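# Reorient carton in palm so label faces up

## Task

A carton rests loosely on the upward-facing palm of the hand. Using in-hand manipulation, rotate it until its label points up. Its heading about the vertical axis is free, and the goal picture shows one acceptable resting orientation. Only this hand may touch it, and the hand here includes the wrist camera, the camera's post and the arm's final link. The task fails if the carton contacts anything else or leaves the hand. To finish, the carton must sit still on the palm or fingers without touching the wrist, camera or post. The palm must face directly upward. No hand motor may read moving or overload, or be accumulating toward a shutdown, except motors that were off from the very start. Then declare completion. The hand is opened automatically at that point, and the carton must still lie label-up on the open hand, not merely be held there by the robot.

## Robot and tools

ROBOT. A six-joint UR-type arm (ur7e) carries a right hand with four digits: index, middle, ring and thumb, driven by 16 motors. A wrist camera sits on a post near the wrist. A rigid mast also stands on the palm side and can collide with things. The fingertips have grippy rubber caps; the rest of the hand is slippery.

FRAMES. The scene frame has its origin on the table under the arm base, with +z up and +y to the left when looking along +x. The hand point is a frame in front of the palm, where a thumb-index-middle pinch would meet. Its axes: +z runs along the straightened fingers toward the tips; +x crosses the palm away from the thumb; +y points out of the palm face. The palm face is at y = -0.062 m. Knuckle hinges are at z = -0.017 m, and straight fingertips end 0.139 m beyond that. The mast spans x +0.05 to +0.10 and z -0.16 to -0.11, reaching y = +0.06 m. For the palm to face straight up, the hand point's +y must point along world +z.

ROW FORMAT. Every motion command is one row of 24 numbers, each in [-1, 1]. The first six are dx, dy, dz, rx, ry, rz. They are an offset, in the hand point's own axes, from the hand point pose in the most recent result that reports it. Before any such result exists, and for the second and later calls in one reply, the offset is taken from the pose when the action begins. Scale: 1.0 equals 0.6 m or 180 degrees. rx, ry, rz form a single rotation vector. Each row is counted from that same base pose, not from the previous row. All zeros is not a hold; it drives the hand back to the base pose.

The next 16 numbers are absolute goal angles, mapped linearly between each hinge's stops, in this order: index_mcp, index_abd, index_pip, index_dip, middle_mcp, middle_abd, middle_pip, middle_dip, ring_mcp, ring_abd, ring_pip, ring_dip, thumb_cmc, thumb_axl, thumb_mcp, thumb_ipl. The value for a straight hinge: mcp +0.75, abd 0.00, pip +0.58, dip +0.70, thumb_cmc +0.71, thumb_axl +0.68, thumb_mcp +0.23, thumb_ipl +0.17. Moving toward -1 curls finger joints toward the palm, and abd spreads the finger away from the thumb. thumb_cmc toward -1 brings the thumb from beside the palm to in front of it. thumb_axl rolls the thumb. With thumb_axl straight, thumb_mcp and thumb_ipl toward -1 bend the thumb toward +z. With thumb_axl at -0.40, they bend it in the same direction thumb_cmc moves it.

The last two numbers are current_limit and speed. current_limit caps every motor's current: -1 gives 0 mA and +1 gives 550 mA, with a floor of 11 mA. Very low values may leave fingers too weak to lift. speed sets how fast set-points travel, at (speed+1)/2 of 5.9 rad/s. The starting values are +0.4 and -0.6, and the last values sent remain in effect.

TOOLS.
execute_actions: {"actions": [...]} with at most one entry, plus an optional "pictures" boolean. An empty list just returns the state. {"rows": [[24 numbers], ...], "steps": n} runs up to 15 steps of 1/30 s each; each row is used for one step, and the last row repeats if rows run out. {"steps": n}, up to 300, waits until n steps have passed since the previous result, and reply time counts toward those steps.
move: target is one row. The hand point follows a straight path to it lasting 0.5 to 10 s. speed is in m/s, from 0.002 to 0.5 (default 0.25), and turning is limited to twice that in rad/s. stop_force is optional, in N, from 9 to 40. It halts the path when the wrist sensor feels that much extra push along the target line, then backs off 2 steps. Omit it when pulling away from a contact. The move's result line reports how it ended: done, off_target, moving, held, fault or contact. A limits note can also appear: paced means the pose was clipped, and held means some steps were blocked.
wait: seconds, from 0 to 10.
zoom_image: camera is one of cam_head_left (896x504), cam_head_right (896x504) or cam_wrist (504x504, fisheye). region is [x0, y0, x1, y1] in pixels, at most 504 by 504.
show_instructions shows the goal picture. read_manual gives the licence texts. finished_scene(scene) ends the scene and cannot be undone.

CONTROLLER. On each step the commanded pose is clipped to within 100 mm and 16 degrees of the measured pose. Arm motion lags commands by about 0.17 s. The elbow cannot fully straighten.

RESULTS. The state shows end_effector_position (m), end_effector_quat_wxyz and velocities in the scene frame. A Hand target line gives the pose currently being driven to. hand_goal shows the written goals. hand_measured shows the actual hinge positions on the same scale. hand_current_ma is positive when pushing toward -1. hand_state is one of moving, goal, blocked or overload. A motor at 495 mA or more accumulates time; after 5 s it shuts down for 10 s. A motor that reads overload from the first reading is dead for the whole run. Wrist force and torque are given in hand point axes; they have an offset of up to about 4 N and saturate near 50 N. A pose unreachable line or HELD flags mean the command was altered or blocked. Joint torques are also reported. MOTOR HOT appears at 70 °C, and at 85 °C the arm brakes while it cools.

AVOID. Do not let the carton drop, touch the table or anything outside the hand, or get knocked off the table. Exceeding a joint load limit (26.3 N m on the wrists) or 150 N of external force stops the arm for 10 s and skips the rest of the call. During such a stop, hand commands are lost. Avoid hard or fast contacts, and avoid squeezing long enough to overload a motor. A motor presses only while its goal lies past the object's surface. Occasional outside nudges may push the carton.

Each tool is called after "Call:" as name(argument=value, ...), one argument or row to a line, values as JSON.

Reference images:

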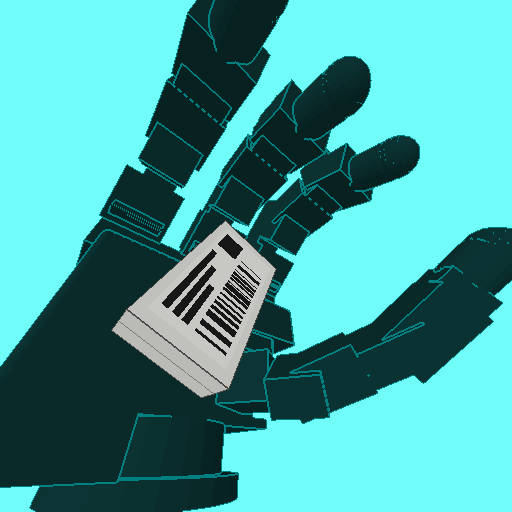

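## Session

Call:
execute_actions(
  actions=[],
)

Scene clock: 0.00 s of 4800.00 s.
end_effector_position=(+0.6081, +0.0666, +0.4889) hand_goal=(+0.046, +0.000, -0.008, +0.280, +0.046, +0.000, -0.008, +0.280, +0.046, +0.000, -0.008, +0.280, -0.104, +0.266, +0.032, -0.018) hand_measured=(+0.062, +0.000, -0.006, +0.282, +0.062, +0.000, -0.006, +0.282, +0.060, +0.000, -0.006, +0.282, -0.092, +0.270, +0.034, -0.016) hand_current_ma=(+90, +0, +14, +12, +83, +0, +0, +12, +83, +0, +13, +12, +66, +25, +10, +11) hand_state=(goal, goal, goal, goal, goal, goal, overload, goal, goal, goal, goal, goal, goal, goal, goal, goal) hand_current_limit=0.40 hand_speed=-0.60 end_effector_quat_wxyz=(+0.497, +0.469, +0.528, +0.504) end_effector_velocity=(+0.000, -0.000, -0.000) end_effector_angular_velocity=(-0.001, +0.001, -0.000)
Joint positions: [-0.166 -1.169  2.221 -4.195 -1.335 -0.055]
Joint velocities: [-0.     0.     0.     0.    -0.    -0.001]
Joint torques (N m, as the arm reports them, + toward a larger angle): no reading
Wrist force (N, on the end effector, along its own x y z axes, offset not removed): no reading
Wrist torque (N m, same axes, about the end effector's origin, offset not removed): no reading
Hand target: +0.608, +0.067, +0.489; +0.497, +0.469, +0.528, +0.504

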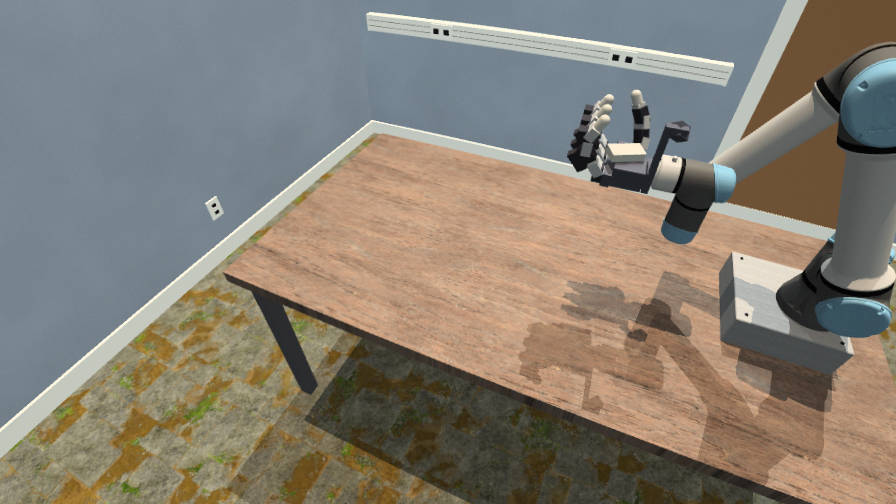

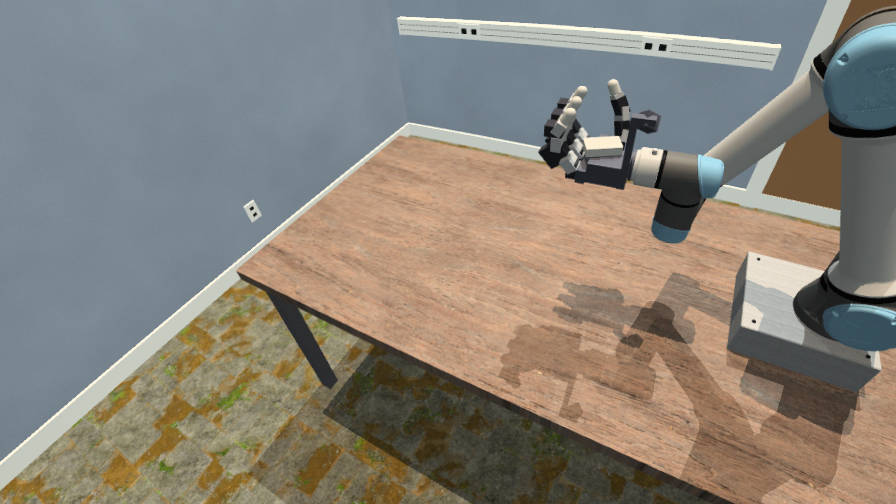

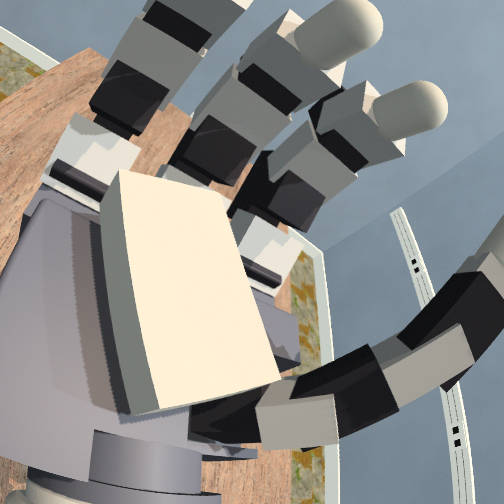

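Call:
zoom_image(
  camera="cam_head_left",
  region=[540, 70, 720, 210],
)

Region (540, 70, 720, 210) of cam_head_left's 896x504 image, scaled by 2.800, with more detail than that image has.

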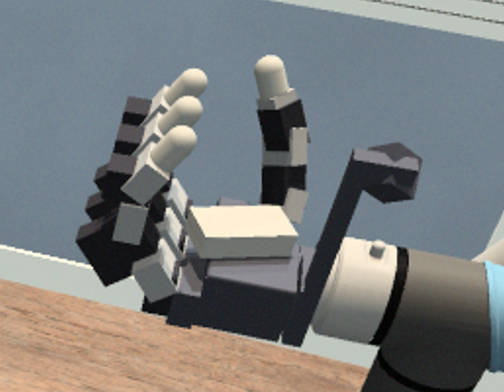

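Call:
move(
  target=[0,-0.04,0,0.1667,0,0, -0.2,0,0.4,0.4, -0.2,0,0.58,0.8, -0.2,0,0.4,0.4, -0.104,0.266,0.032,-0.018, 0.4,-0.8],
  speed=0.12,
)

Scene clock: 14.03 s of 4800.00 s.
end_effector_position=(+0.6084, +0.0653, +0.4653) hand_goal=(-0.200, +0.000, +0.400, +0.400, -0.200, +0.000, +0.580, +0.800, -0.200, +0.000, +0.400, +0.400, -0.104, +0.266, +0.032, -0.018) hand_measured=(-0.186, +0.000, +0.400, +0.398, -0.188, +0.000, -0.006, +0.798, -0.188, +0.000, +0.400, +0.398, -0.092, +0.270, +0.032, -0.016) hand_current_ma=(+79, +0, -3, -13, +63, +0, +0, -13, +73, +0, -3, -13, +60, +25, -3, +8) hand_state=(goal, goal, goal, goal, goal, goal, overload, goal, goal, goal, goal, goal, goal, goal, goal, goal) hand_current_limit=0.40 hand_speed=-0.80 end_effector_quat_wxyz=(+0.359, +0.582, +0.640, +0.350) end_effector_velocity=(+0.001, -0.001, +0.000) end_effector_angular_velocity=(-0.000, +0.010, -0.002)
Joint positions: [-0.158 -1.562  2.282 -3.333 -1.402 -0.161]
Joint velocities: [-0.001 -0.006 -0.005  0.02  -0.002 -0.001]
Joint torques (N m, as the arm reports them, + toward a larger angle): [  5.4  -30.69 -25.15  -1.54  -1.13  -1.56]
Wrist force (N, on the end effector, along its own x y z axes, offset not removed): [1.6 0.3 1.4]
Wrist torque (N m, same axes, about the end effector's origin, offset not removed): [-0.07 -0.31 0.18]
Hand target: +0.608, +0.065, +0.465; +0.359, +0.582, +0.640, +0.350
Off the commanded pose: 0.000 m, 0 deg.
move: done
camera_calibration (this result's frames):
cam_wrist: T_world_to_cam=[[0.374527, -0.708202, 0.59848, -0.434199], [-0.872373, -0.487835, -0.0313437, 0.525213], [0.314158, -0.510359, -0.800524, 0.335471], [0, 0, 0, 1]] pos_world=[0.515411, 0.119927, 0.544874]

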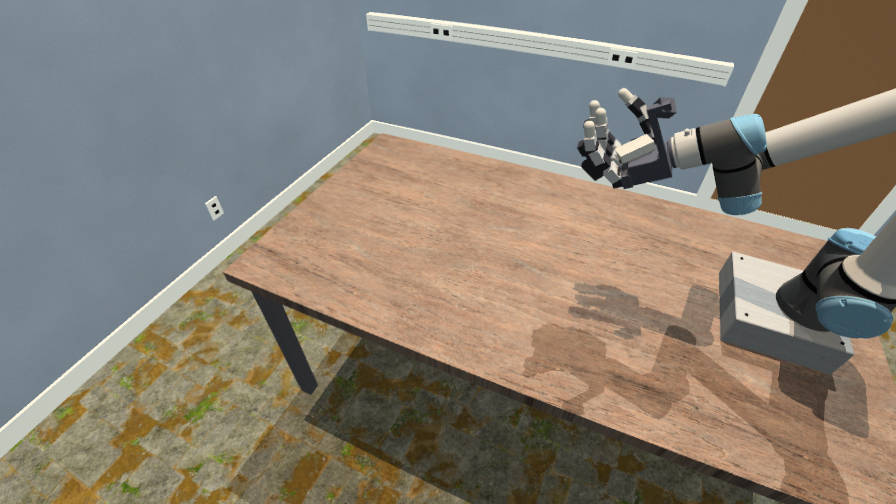

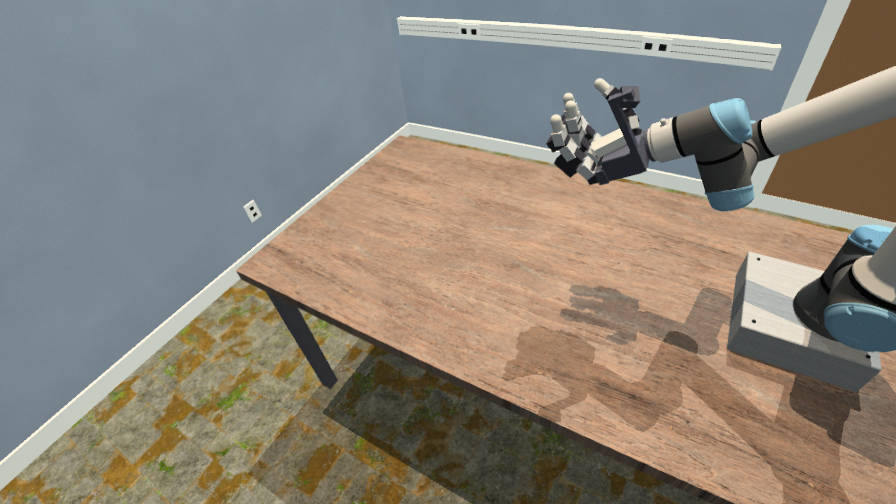

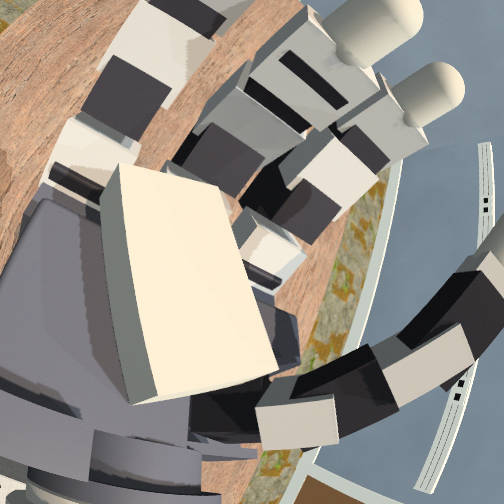

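Call:
move(
  target=[0,0,0.05,0.14,0,0, -0.48,0,0.5,0.5, -0.48,0,0.58,0.8, -0.48,0,0.5,0.5, -0.104,0.266,0.032,-0.018, 0.4,-0.9],
  speed=0.12,
)

Scene clock: 16.87 s of 4800.00 s.
end_effector_position=(+0.6345, +0.0661, +0.4504) hand_goal=(-0.480, +0.000, +0.500, +0.500, -0.480, +0.000, +0.580, +0.800, -0.480, +0.000, +0.500, +0.500, -0.104, +0.266, +0.032, -0.018) hand_measured=(-0.456, +0.000, +0.500, +0.498, -0.458, +0.000, -0.006, +0.798, -0.458, +0.000, +0.500, +0.498, -0.096, +0.270, +0.030, -0.018) hand_current_ma=(+127, +0, +0, -12, +119, +0, +0, -13, +133, +0, +0, -12, +42, +25, -12, +6) hand_state=(blocked, goal, goal, goal, blocked, goal, overload, goal, blocked, goal, goal, goal, goal, goal, goal, goal) hand_current_limit=0.40 hand_speed=-0.90 end_effector_quat_wxyz=(+0.224, +0.646, +0.701, +0.203) end_effector_velocity=(+0.000, -0.001, -0.002) end_effector_angular_velocity=(-0.000, +0.012, -0.002)
Joint positions: [-0.111 -1.634  2.013 -2.561 -1.513 -0.178]
Joint velocities: [-0.001  0.002 -0.006  0.016 -0.002  0.   ]
Joint torques (N m, as the arm reports them, + toward a larger angle): [  5.83 -15.08 -31.56  -1.72  -1.43   1.61]
Wrist force (N, on the end effector, along its own x y z axes, offset not removed): [1.6 0.5 0.6]
Wrist torque (N m, same axes, about the end effector's origin, offset not removed): [0.17 -0.43 0.13]
Hand target: +0.635, +0.066, +0.450; +0.223, +0.646, +0.701, +0.202
Off the commanded pose: 0.000 m, 0 deg.
move: done
camera_calibration (this result's frames):
cam_wrist: T_world_to_cam=[[0.580896, -0.70533, 0.406288, -0.479053], [-0.811509, -0.462988, 0.356504, 0.33302], [-0.0633459, -0.536798, -0.841329, 0.575451], [0, 0, 0, 1]] pos_world=[0.584981, 0.125195, 0.560055]

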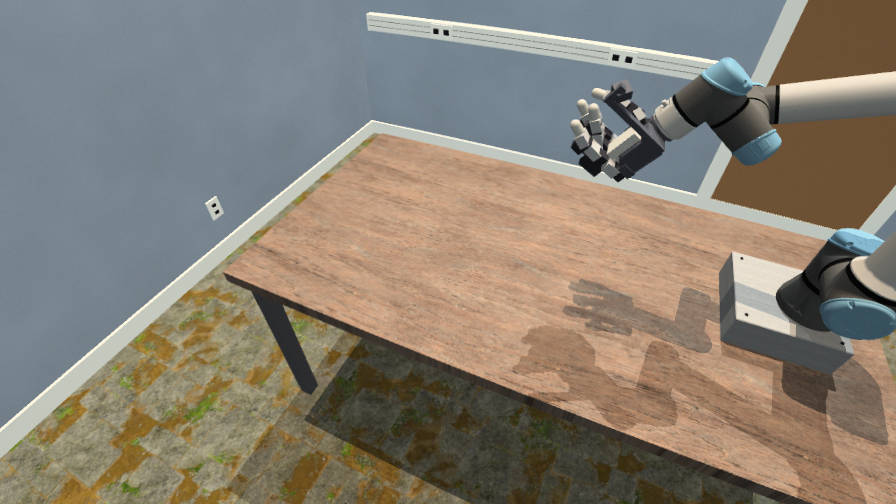

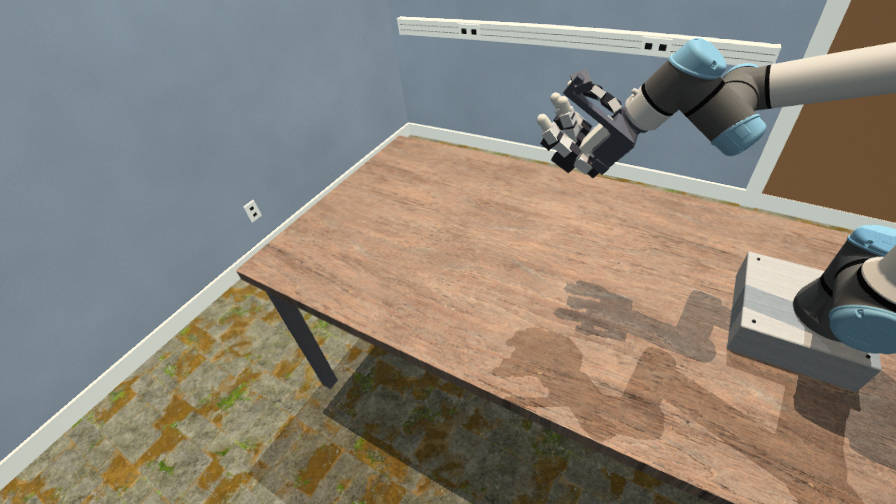

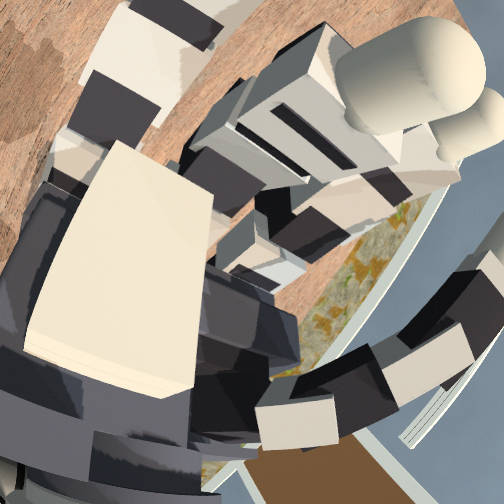

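Call:
move(
  target=[0,0,0.05,0.14,0.018,0, -0.64,0,0.0,0.95, -0.64,0,0.0,1.0, -0.64,0.1,0.0,1.0, -0.104,0.266,0.032,-0.018, 0.4,-0.85],
  speed=0.12,
)

Call:
zoom_image(
  camera="cam_head_left",
  region=[520, 60, 700, 210],
)

Scene clock: 23.87 s of 4800.00 s.
end_effector_position=(+0.6519, +0.0659, +0.4257) hand_goal=(-0.640, +0.000, +0.000, +0.950, -0.640, +0.000, +0.000, +1.000, -0.640, +0.100, +0.000, +1.000, -0.104, +0.266, +0.032, -0.018) hand_measured=(-0.616, -0.002, +0.018, +0.950, -0.616, +0.000, -0.006, +0.998, -0.616, +0.096, +0.006, +0.998, -0.096, +0.268, +0.032, -0.018) hand_current_ma=(+128, -13, +93, -2, +134, +0, +0, -12, +142, -15, +33, -12, +37, +15, +7, +6) hand_state=(blocked, goal, goal, goal, blocked, goal, overload, goal, blocked, goal, goal, goal, goal, goal, goal, goal) hand_current_limit=0.40 hand_speed=-0.85 end_effector_quat_wxyz=(+0.058, +0.674, +0.734, +0.063) end_effector_velocity=(+0.000, -0.000, -0.001) end_effector_angular_velocity=(-0.000, +0.011, +0.001)
Joint positions: [-0.099 -1.5    1.642 -1.881 -1.542 -0.185]
Joint velocities: [-0.     0.005 -0.009  0.014 -0.001 -0.002]
Joint torques (N m, as the arm reports them, + toward a larger angle): [  6.58 -21.78 -30.2   -1.4   -1.1    0.47]
Wrist force (N, on the end effector, along its own x y z axes, offset not removed): [2.4 0.2 -0.7]
Wrist torque (N m, same axes, about the end effector's origin, offset not removed): [0.19 -0.29 0.35]
Hand target: +0.652, +0.066, +0.426; +0.058, +0.674, +0.734, +0.063
Off the commanded pose: 0.000 m, 0 deg.
move: done
camera_calibration (this result's frames):
cam_wrist: T_world_to_cam=[[0.702193, -0.704179, 0.105152, -0.430204], [-0.578708, -0.478456, 0.660437, 0.0756769], [-0.414755, -0.524606, -0.743482, 0.742296], [0, 0, 0, 1]] pos_world=[0.653752, 0.12268, 0.547141]

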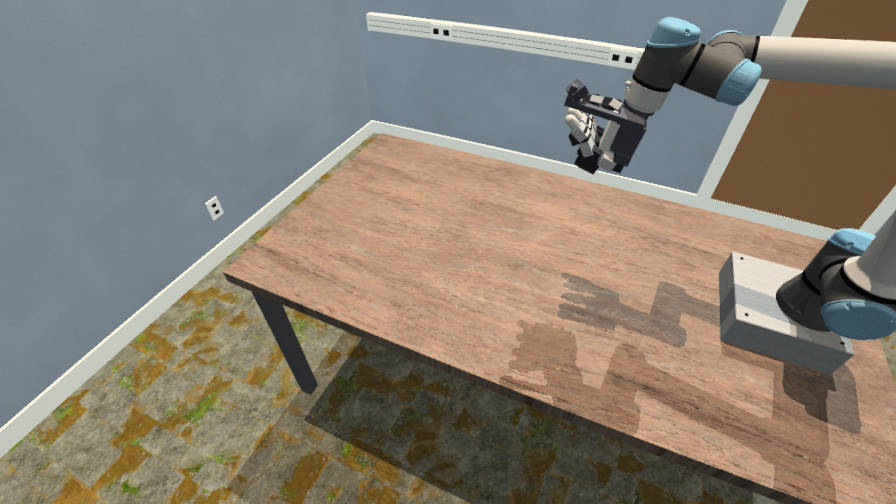

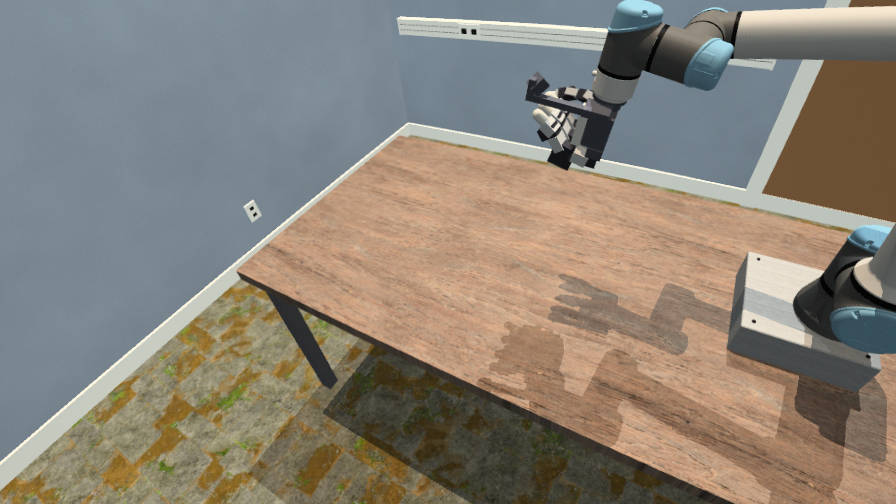

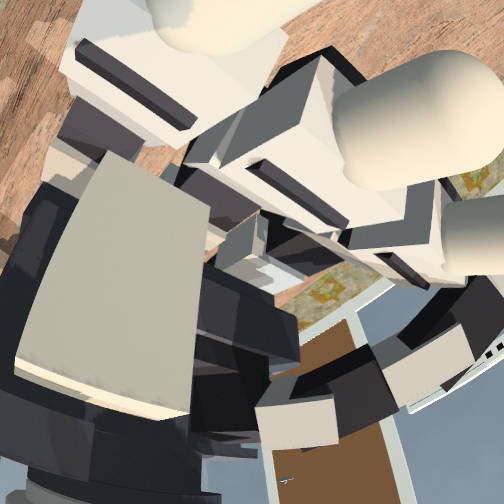

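Region (520, 60, 700, 210) of cam_head_left's 896x504 image, scaled by 2.800, with more detail than that image has.

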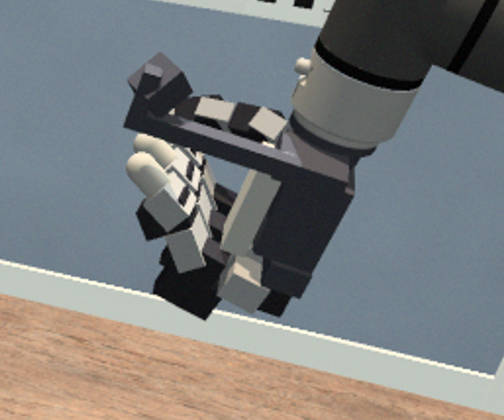

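Call:
move(
  target=[0,-0.05,0.04,0.15,0,0, -0.76,0,0.0,0.95, -0.76,0,0.0,1.0, -0.76,0.1,0.0,1.0, 0.12,0.266,0.032,-0.018, 0.4,-0.85],
  speed=0.1,
)

Call:
zoom_image(
  camera="cam_head_left",
  region=[520, 60, 700, 210],
)

Scene clock: 28.80 s of 4800.00 s.
end_effector_position=(+0.6266, +0.0637, +0.3967) hand_goal=(-0.760, +0.000, +0.000, +0.950, -0.760, +0.000, +0.000, +1.000, -0.760, +0.100, +0.000, +1.000, +0.120, +0.266, +0.032, -0.018) hand_measured=(-0.734, -0.002, +0.006, +0.950, -0.730, +0.000, -0.004, +0.998, -0.734, +0.096, +0.006, +0.998, +0.118, +0.268, +0.030, -0.018) hand_current_ma=(+138, -13, +33, -2, +161, +0, +0, -11, +158, -14, +32, -11, -12, +13, -16, +6) hand_state=(blocked, goal, goal, goal, blocked, goal, overload, goal, blocked, goal, goal, goal, goal, goal, goal, goal) hand_current_limit=0.40 hand_speed=-0.85 end_effector_quat_wxyz=(-0.101, +0.669, +0.728, -0.110) end_effector_velocity=(-0.001, +0.000, -0.001) end_effector_angular_velocity=(-0.000, +0.009, +0.001)
Joint positions: [-0.073 -1.296  1.273 -1.253 -1.621 -0.152]
Joint velocities: [ 0.001  0.005 -0.006  0.01  -0.001 -0.   ]
Joint torques (N m, as the arm reports them, + toward a larger angle): [  6.17 -32.33 -30.24  -0.3   -1.53   1.55]
Wrist force (N, on the end effector, along its own x y z axes, offset not removed): [3.1 2.6 -0.1]
Wrist torque (N m, same axes, about the end effector's origin, offset not removed): [0.64 -0.43 0.43]
Hand target: +0.627, +0.064, +0.397; -0.101, +0.669, +0.728, -0.110
Off the commanded pose: 0.000 m, 0 deg.
move: done
camera_calibration (this result's frames):
cam_wrist: T_world_to_cam=[[0.679845, -0.706676, -0.196009, -0.277312], [-0.213876, -0.446715, 0.868736, -0.234164], [-0.701476, -0.548684, -0.454838, 0.775766], [0, 0, 0, 1]] pos_world=[0.682628, 0.125076, 0.501919]

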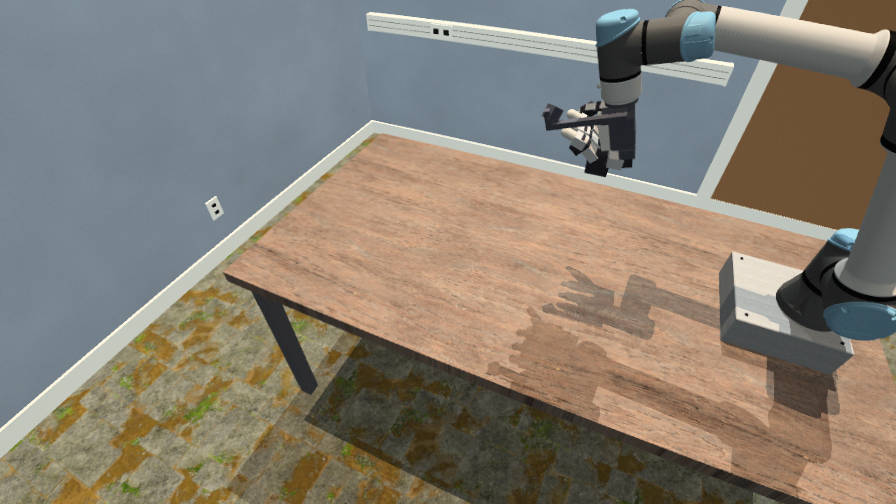

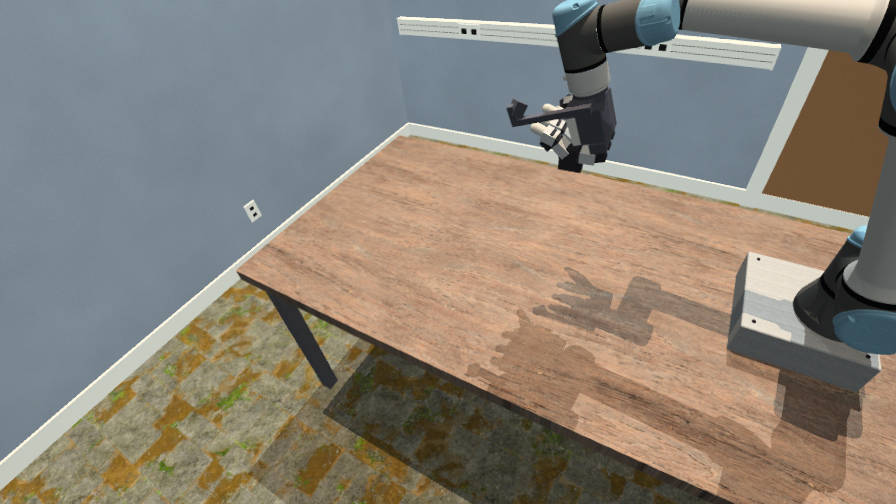

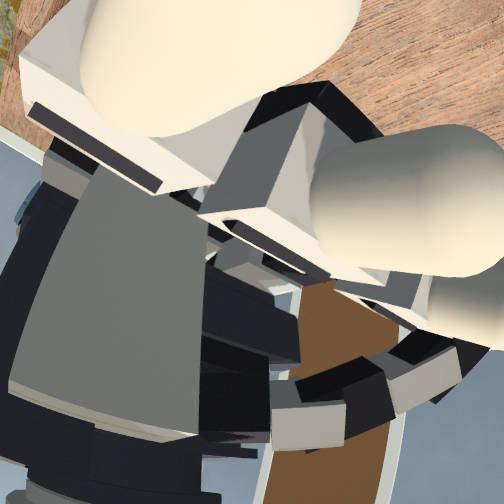

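Region (520, 60, 700, 210) of cam_head_left's 896x504 image, scaled by 2.800, with more detail than that image has.

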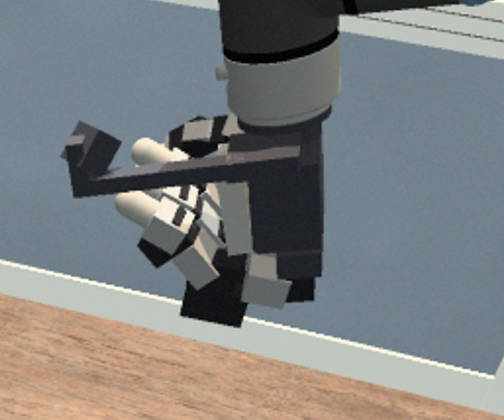

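Call:
move(
  target=[0,-0.02,0.01,0.045,0,0, -0.78,0,0.0,0.95, -0.78,0,0.0,1.0, -0.78,0.1,0.0,1.0, 0.12,0.266,0.032,-0.018, 0.4,-0.85],
  speed=0.06,
)

Call:
zoom_image(
  camera="cam_head_left",
  region=[520, 60, 700, 210],
)

Scene clock: 36.80 s of 4800.00 s.
end_effector_position=(+0.6134, +0.0626, +0.3945) hand_goal=(-0.780, +0.000, +0.000, +0.950, -0.780, +0.000, +0.000, +1.000, -0.780, +0.100, +0.000, +1.000, +0.120, +0.266, +0.032, -0.018) hand_measured=(-0.752, -0.002, +0.006, +0.950, -0.736, +0.000, +0.240, +0.998, -0.738, +0.098, +0.006, +0.998, +0.118, +0.268, +0.030, -0.018) hand_current_ma=(+153, -13, +33, -2, +241, +0, +0, -11, +244, -13, +32, -11, -12, +13, -16, +6) hand_state=(blocked, goal, goal, goal, blocked, goal, overload, goal, blocked, goal, goal, goal, goal, goal, goal, goal) hand_current_limit=0.40 hand_speed=-0.85 end_effector_quat_wxyz=(-0.147, +0.660, +0.718, -0.161) end_effector_velocity=(+0.001, +0.000, +0.001) end_effector_angular_velocity=(+0.000, -0.002, +0.001)
Joint positions: [-0.067 -1.228  1.156 -1.064 -1.64  -0.139]
Joint velocities: [ 0.     0.    -0.001 -0.001  0.    -0.001]
Joint torques (N m, as the arm reports them, + toward a larger angle): [  5.32 -34.14 -29.51   0.09  -1.6    1.41]
Wrist force (N, on the end effector, along its own x y z axes, offset not removed): [4.6 2.8 -0.6]
Wrist torque (N m, same axes, about the end effector's origin, offset not removed): [0.61 -0.50 0.66]
Hand target: +0.613, +0.063, +0.394; -0.147, +0.660, +0.718, -0.161
Off the commanded pose: 0.000 m, 0 deg.
move: moving (no rest 5 s after the path's end)
camera_calibration (this result's frames):
cam_wrist: T_world_to_cam=[[0.646002, -0.709747, -0.280963, -0.215131], [-0.089523, -0.435976, 0.895495, -0.323026], [-0.758068, -0.553339, -0.34518, 0.756607], [0, 0, 0, 1]] pos_world=[0.683617, 0.12514, 0.48999]

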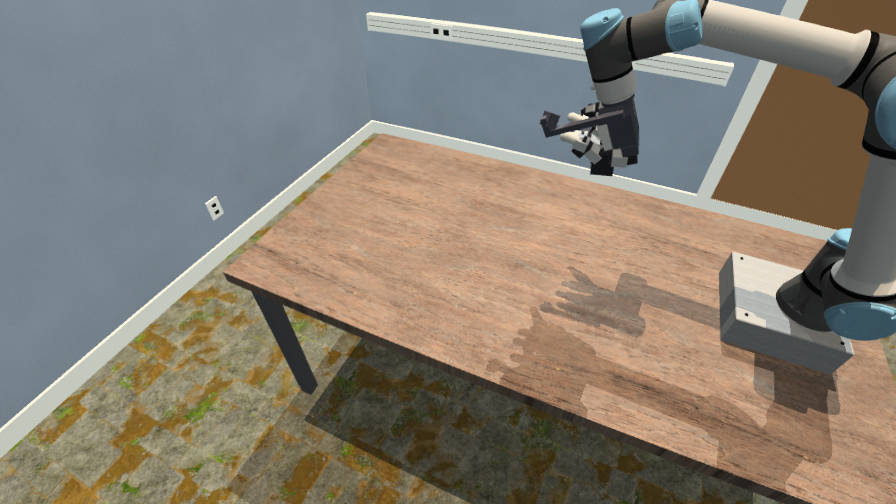

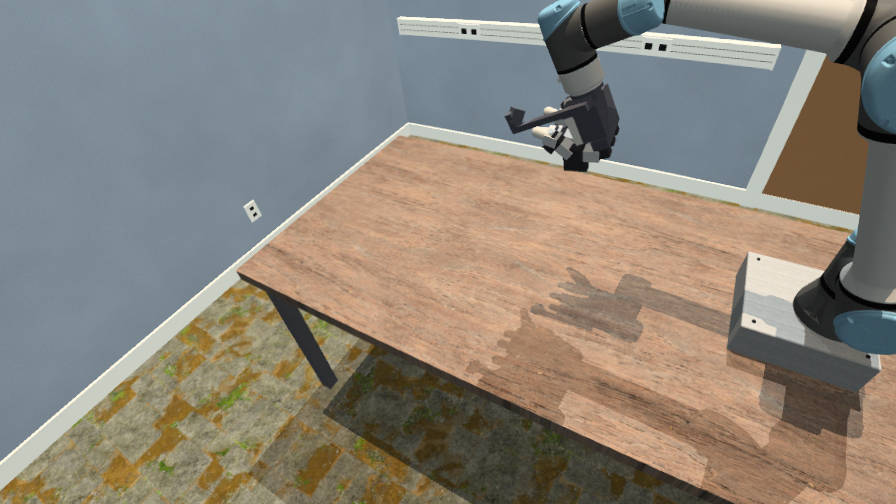

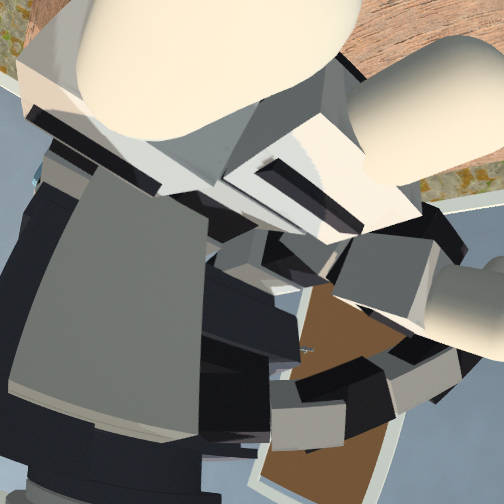

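Region (520, 60, 700, 210) of cam_head_left's 896x504 image, scaled by 2.800, with more detail than that image has.

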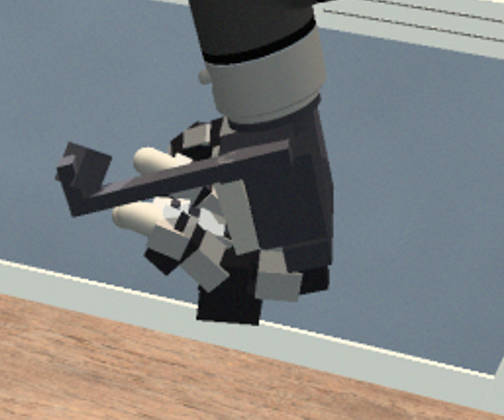

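Call:
execute_actions(
  actions=[
    {"rows": [[0,0,0,0,0,0, -0.74,-0.35,0.1,0.95, -0.76,0,0.0,1.0, -0.76,0.3,0.1,1.0, 0.12,0.266,0.032,-0.018, 0.4,-0.7]], "steps": 15},
  ],
)

Scene clock: 38.90 s of 4800.00 s.
end_effector_position=(+0.6134, +0.0626, +0.3945) hand_goal=(-0.740, -0.350, +0.100, +0.950, -0.760, +0.000, +0.000, +1.000, -0.760, +0.300, +0.100, +1.000, +0.120, +0.266, +0.032, -0.018) hand_measured=(-0.730, -0.194, +0.100, +0.950, -0.736, +0.016, +0.342, +0.998, -0.738, +0.228, +0.100, +0.998, +0.118, +0.268, +0.030, -0.018) hand_current_ma=(+57, +385, +2, -2, +135, +68, +0, -11, +133, -321, -2, -11, -12, +13, -16, +6) hand_state=(goal, blocked, goal, goal, blocked, goal, overload, goal, blocked, blocked, goal, goal, goal, goal, goal, goal) hand_current_limit=0.40 hand_speed=-0.70 end_effector_quat_wxyz=(-0.147, +0.660, +0.718, -0.161) end_effector_velocity=(-0.000, +0.000, -0.001) end_effector_angular_velocity=(+0.000, +0.002, +0.001)
Joint positions: [-0.067 -1.228  1.156 -1.064 -1.64  -0.139]
Joint velocities: [ 0.001  0.     0.002  0.    -0.    -0.   ]
Joint torques (N m, as the arm reports them, + toward a larger angle): [  5.55 -33.75 -29.72  -0.18  -1.44   1.52]
Wrist force (N, on the end effector, along its own x y z axes, offset not removed): [0.4 0.9 1.0]
Wrist torque (N m, same axes, about the end effector's origin, offset not removed): [0.30 -0.20 0.41]
Hand target: +0.613, +0.063, +0.394; -0.147, +0.660, +0.718, -0.161
Off the commanded pose: 0.000 m, 0 deg.
Steps of this call (steps 1 to 48: nothing new was sent; steps 49 to 63: all 15 steps of this action). Readings (end_effector_position | what the end effector reports):
49: (+0.6134, +0.0626, +0.3945) | hand_goal=(-0.740, -0.350, +0.100, +0.950, -0.760, +0.000, +0.000, +1.000, -0.760, +0.300, +0.100, +1.000, +0.120, +0.266, +0.032, -0.018) hand_measured=(-0.752, -0.002, +0.006, +0.950, -0.736, +0.000, +0.328, +0.998, -0.738, +0.098, +0.006, +0.998, +0.118, +0.268, +0.030, -0.018) hand_current_ma=(+153, -13, +33, -2, +241, +0, +0, -11, +244, -13, +32, -11, -12, +13, -16, +6) hand_state=(moving, moving, moving, goal, moving, goal, overload, goal, moving, moving, moving, goal, goal, goal, goal, goal) hand_current_limit=0.40 hand_speed=-0.70
50: (+0.6134, +0.0626, +0.3945) | hand_goal=(-0.740, -0.350, +0.100, +0.950, -0.760, +0.000, +0.000, +1.000, -0.760, +0.300, +0.100, +1.000, +0.120, +0.266, +0.032, -0.018) hand_measured=(-0.752, -0.004, +0.008, +0.950, -0.736, +0.000, +0.330, +0.998, -0.738, +0.100, +0.008, +0.998, +0.118, +0.268, +0.030, -0.018) hand_current_ma=(+29, +62, -42, -2, +121, +0, +0, -11, +115, -70, -42, -11, -12, +13, -16, +6) hand_state=(moving, moving, moving, goal, moving, goal, overload, goal, moving, moving, moving, goal, goal, goal, goal, goal) hand_current_limit=0.40 hand_speed=-0.70
52: (+0.6134, +0.0626, +0.3945) | hand_goal=(-0.740, -0.350, +0.100, +0.950, -0.760, +0.000, +0.000, +1.000, -0.760, +0.300, +0.100, +1.000, +0.120, +0.266, +0.032, -0.018) hand_measured=(-0.736, -0.046, +0.042, +0.950, -0.736, +0.000, +0.334, +0.998, -0.738, +0.142, +0.042, +0.998, +0.118, +0.268, +0.030, -0.018) hand_current_ma=(+72, +47, -30, -2, +134, +0, +0, -11, +132, -52, -31, -11, -12, +13, -16, +6) hand_state=(moving, moving, moving, goal, blocked, goal, overload, goal, blocked, moving, moving, goal, goal, goal, goal, goal) hand_current_limit=0.40 hand_speed=-0.70
56: (+0.6134, +0.0626, +0.3945) | hand_goal=(-0.740, -0.350, +0.100, +0.950, -0.760, +0.000, +0.000, +1.000, -0.760, +0.300, +0.100, +1.000, +0.120, +0.266, +0.032, -0.018) hand_measured=(-0.730, -0.156, +0.100, +0.950, -0.736, +0.010, +0.342, +0.998, -0.738, +0.220, +0.098, +0.998, +0.118, +0.268, +0.030, -0.018) hand_current_ma=(+57, +44, +5, -2, +135, +77, +0, -11, +133, -308, +2, -11, -12, +13, -16, +6) hand_state=(goal, moving, moving, goal, blocked, moving, overload, goal, blocked, moving, moving, goal, goal, goal, goal, goal) hand_current_limit=0.40 hand_speed=-0.70
63: the state above
camera_calibration (this result's frames):
cam_wrist: T_world_to_cam=[[0.646002, -0.709747, -0.280963, -0.215131], [-0.0895231, -0.435976, 0.895495, -0.323026], [-0.758068, -0.553339, -0.34518, 0.756607], [0, 0, 0, 1]] pos_world=[0.683617, 0.12514, 0.48999]

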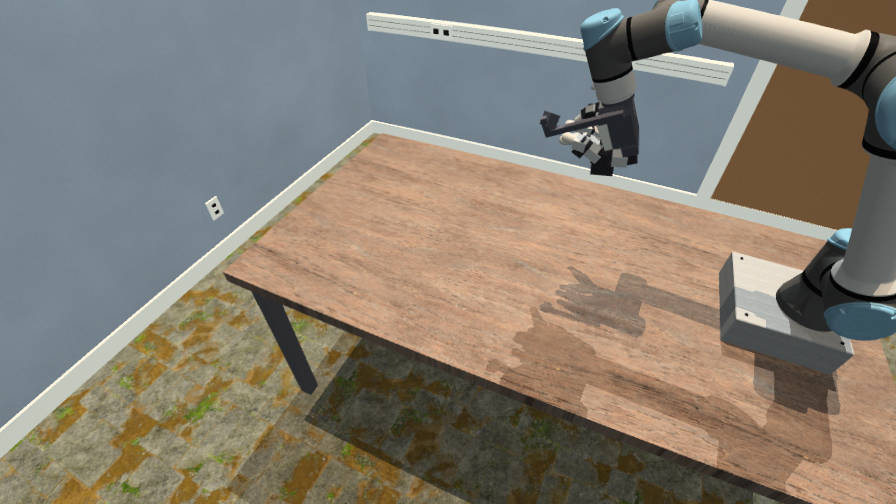

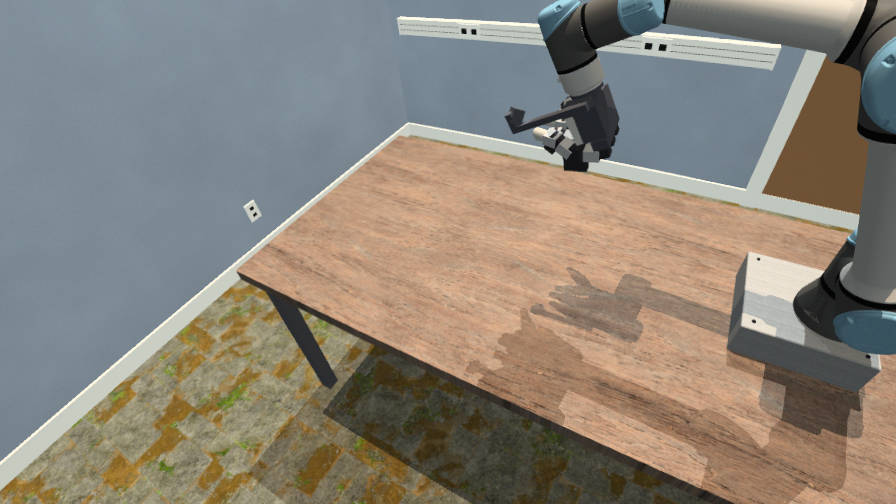

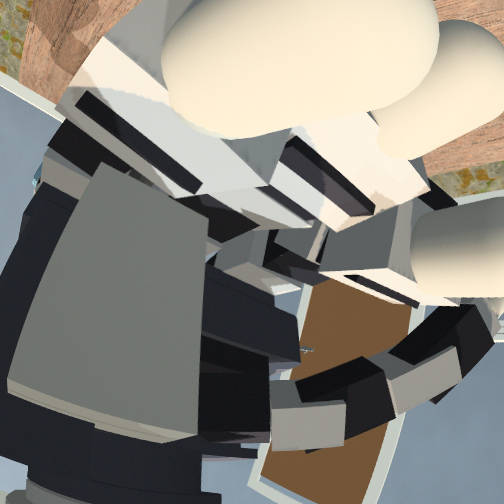

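Call:
execute_actions(
  actions=[
    {"rows": [[0,0,0,0,0,0, -0.67,-0.25,0.1,0.8, -0.67,0,0.0,0.6, -0.67,0.27,0.15,0.9, 0.12,0.266,0.032,-0.018, 0.4,-0.75]], "steps": 15},
  ],
)

Call:
zoom_image(
  camera="cam_head_left",
  region=[520, 60, 700, 210],
)

Scene clock: 40.53 s of 4800.00 s.
end_effector_position=(+0.6134, +0.0626, +0.3944) hand_goal=(-0.670, -0.250, +0.100, +0.800, -0.670, +0.000, +0.000, +0.600, -0.670, +0.270, +0.150, +0.900, +0.120, +0.266, +0.032, -0.018) hand_measured=(-0.644, -0.194, +0.106, +0.810, -0.662, +0.014, +0.410, +0.750, -0.660, +0.224, +0.148, +0.904, +0.118, +0.268, +0.030, -0.018) hand_current_ma=(+135, +286, +26, +45, +40, +64, +0, +69, +65, -207, -9, +23, -12, +13, -16, +6) hand_state=(blocked, blocked, goal, goal, goal, goal, overload, moving, goal, blocked, goal, goal, goal, goal, goal, goal) hand_current_limit=0.40 hand_speed=-0.75 end_effector_quat_wxyz=(-0.147, +0.660, +0.718, -0.161) end_effector_velocity=(+0.000, +0.000, +0.000) end_effector_angular_velocity=(-0.001, -0.001, -0.001)
Joint positions: [-0.067 -1.228  1.156 -1.063 -1.64  -0.139]
Joint velocities: [ 0.001  0.    -0.001  0.     0.     0.001]
Joint torques (N m, as the arm reports them, + toward a larger angle): [  5.98 -35.46 -29.03  -0.34  -1.47   1.4 ]
Wrist force (N, on the end effector, along its own x y z axes, offset not removed): [-0.5 2.4 -1.7]
Wrist torque (N m, same axes, about the end effector's origin, offset not removed): [0.68 0.03 0.24]
Hand target: +0.613, +0.063, +0.394; -0.147, +0.660, +0.718, -0.161
Off the commanded pose: 0.000 m, 0 deg.
Steps of this call (steps 1 to 34: nothing new was sent; steps 35 to 49: all 15 steps of this action). Readings (end_effector_position | what the end effector reports):
35: (+0.6134, +0.0626, +0.3945) | hand_goal=(-0.670, -0.250, +0.100, +0.800, -0.670, +0.000, +0.000, +0.600, -0.670, +0.270, +0.150, +0.900, +0.120, +0.266, +0.032, -0.018) hand_measured=(-0.730, -0.194, +0.100, +0.950, -0.736, +0.016, +0.342, +0.998, -0.738, +0.228, +0.100, +0.998, +0.118, +0.268, +0.030, -0.018) hand_current_ma=(+57, +385, +2, -2, +135, +68, +0, -11, +133, -321, -2, -11, -12, +13, -16, +6) hand_state=(moving, moving, goal, moving, moving, goal, overload, moving, moving, moving, moving, moving, goal, goal, goal, goal) hand_current_limit=0.40 hand_speed=-0.75
36: (+0.6134, +0.0626, +0.3945) | hand_goal=(-0.670, -0.250, +0.100, +0.800, -0.670, +0.000, +0.000, +0.600, -0.670, +0.270, +0.150, +0.900, +0.120, +0.266, +0.032, -0.018) hand_measured=(-0.728, -0.194, +0.100, +0.948, -0.734, +0.016, +0.342, +0.996, -0.736, +0.228, +0.102, +0.996, +0.118, +0.268, +0.030, -0.018) hand_current_ma=(+1, +276, +2, +49, +61, +68, +0, +50, +45, -207, -59, +50, -12, +13, -16, +6) hand_state=(moving, moving, goal, moving, moving, goal, overload, moving, moving, moving, moving, moving, goal, goal, goal, goal) hand_current_limit=0.40 hand_speed=-0.75
38: (+0.6134, +0.0626, +0.3945) | hand_goal=(-0.670, -0.250, +0.100, +0.800, -0.670, +0.000, +0.000, +0.600, -0.670, +0.270, +0.150, +0.900, +0.120, +0.266, +0.032, -0.018) hand_measured=(-0.698, -0.194, +0.100, +0.920, -0.712, +0.016, +0.354, +0.970, -0.718, +0.226, +0.126, +0.970, +0.118, +0.268, +0.030, -0.018) hand_current_ma=(+39, +285, +2, +64, +40, +68, +0, +66, +6, -191, -56, +60, -12, +13, -16, +6) hand_state=(moving, blocked, goal, moving, moving, goal, overload, moving, moving, moving, moving, moving, goal, goal, goal, goal) hand_current_limit=0.40 hand_speed=-0.75
42: (+0.6134, +0.0626, +0.3944) | hand_goal=(-0.670, -0.250, +0.100, +0.800, -0.670, +0.000, +0.000, +0.600, -0.670, +0.270, +0.150, +0.900, +0.120, +0.266, +0.032, -0.018) hand_measured=(-0.646, -0.194, +0.104, +0.846, -0.666, +0.014, +0.382, +0.890, -0.660, +0.224, +0.144, +0.908, +0.118, +0.268, +0.030, -0.018) hand_current_ma=(+151, +286, +33, +88, +42, +64, +0, +52, +69, -207, -18, +7, -12, +13, -17, +6) hand_state=(moving, blocked, moving, moving, moving, moving, overload, moving, moving, moving, moving, moving, goal, goal, goal, goal) hand_current_limit=0.40 hand_speed=-0.75
49: the state above
camera_calibration (this result's frames):
cam_wrist: T_world_to_cam=[[0.645999, -0.709747, -0.28097, -0.215127], [-0.0895084, -0.435973, 0.895498, -0.323032], [-0.758072, -0.553341, -0.345166, 0.756603], [0, 0, 0, 1]] pos_world=[0.683617, 0.125141, 0.489984]

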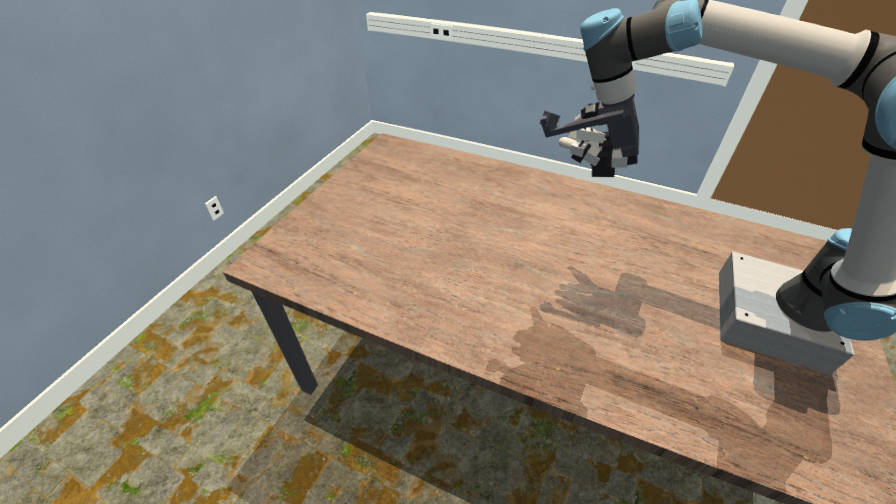

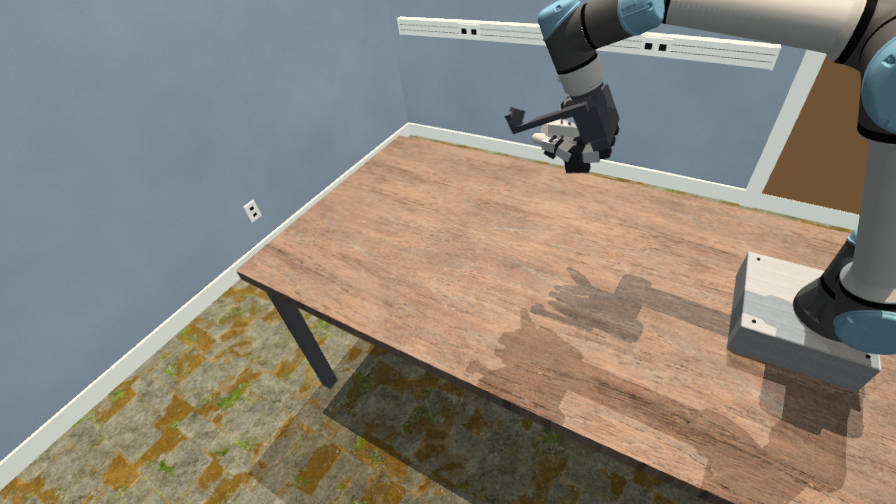

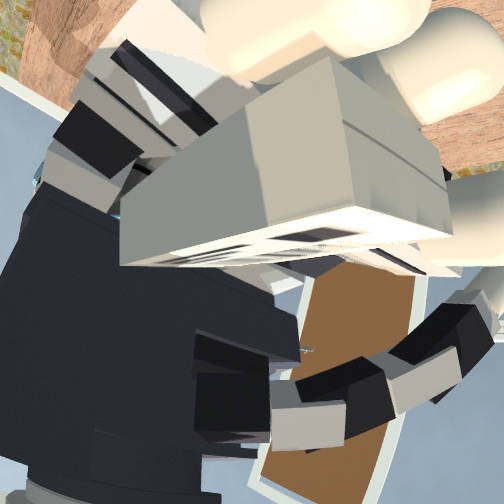

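Region (520, 60, 700, 210) of cam_head_left's 896x504 image, scaled by 2.800, with more detail than that image has.

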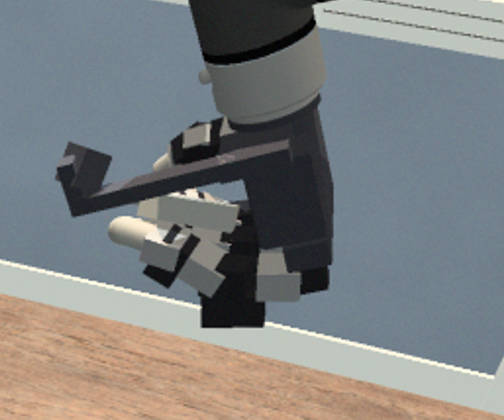

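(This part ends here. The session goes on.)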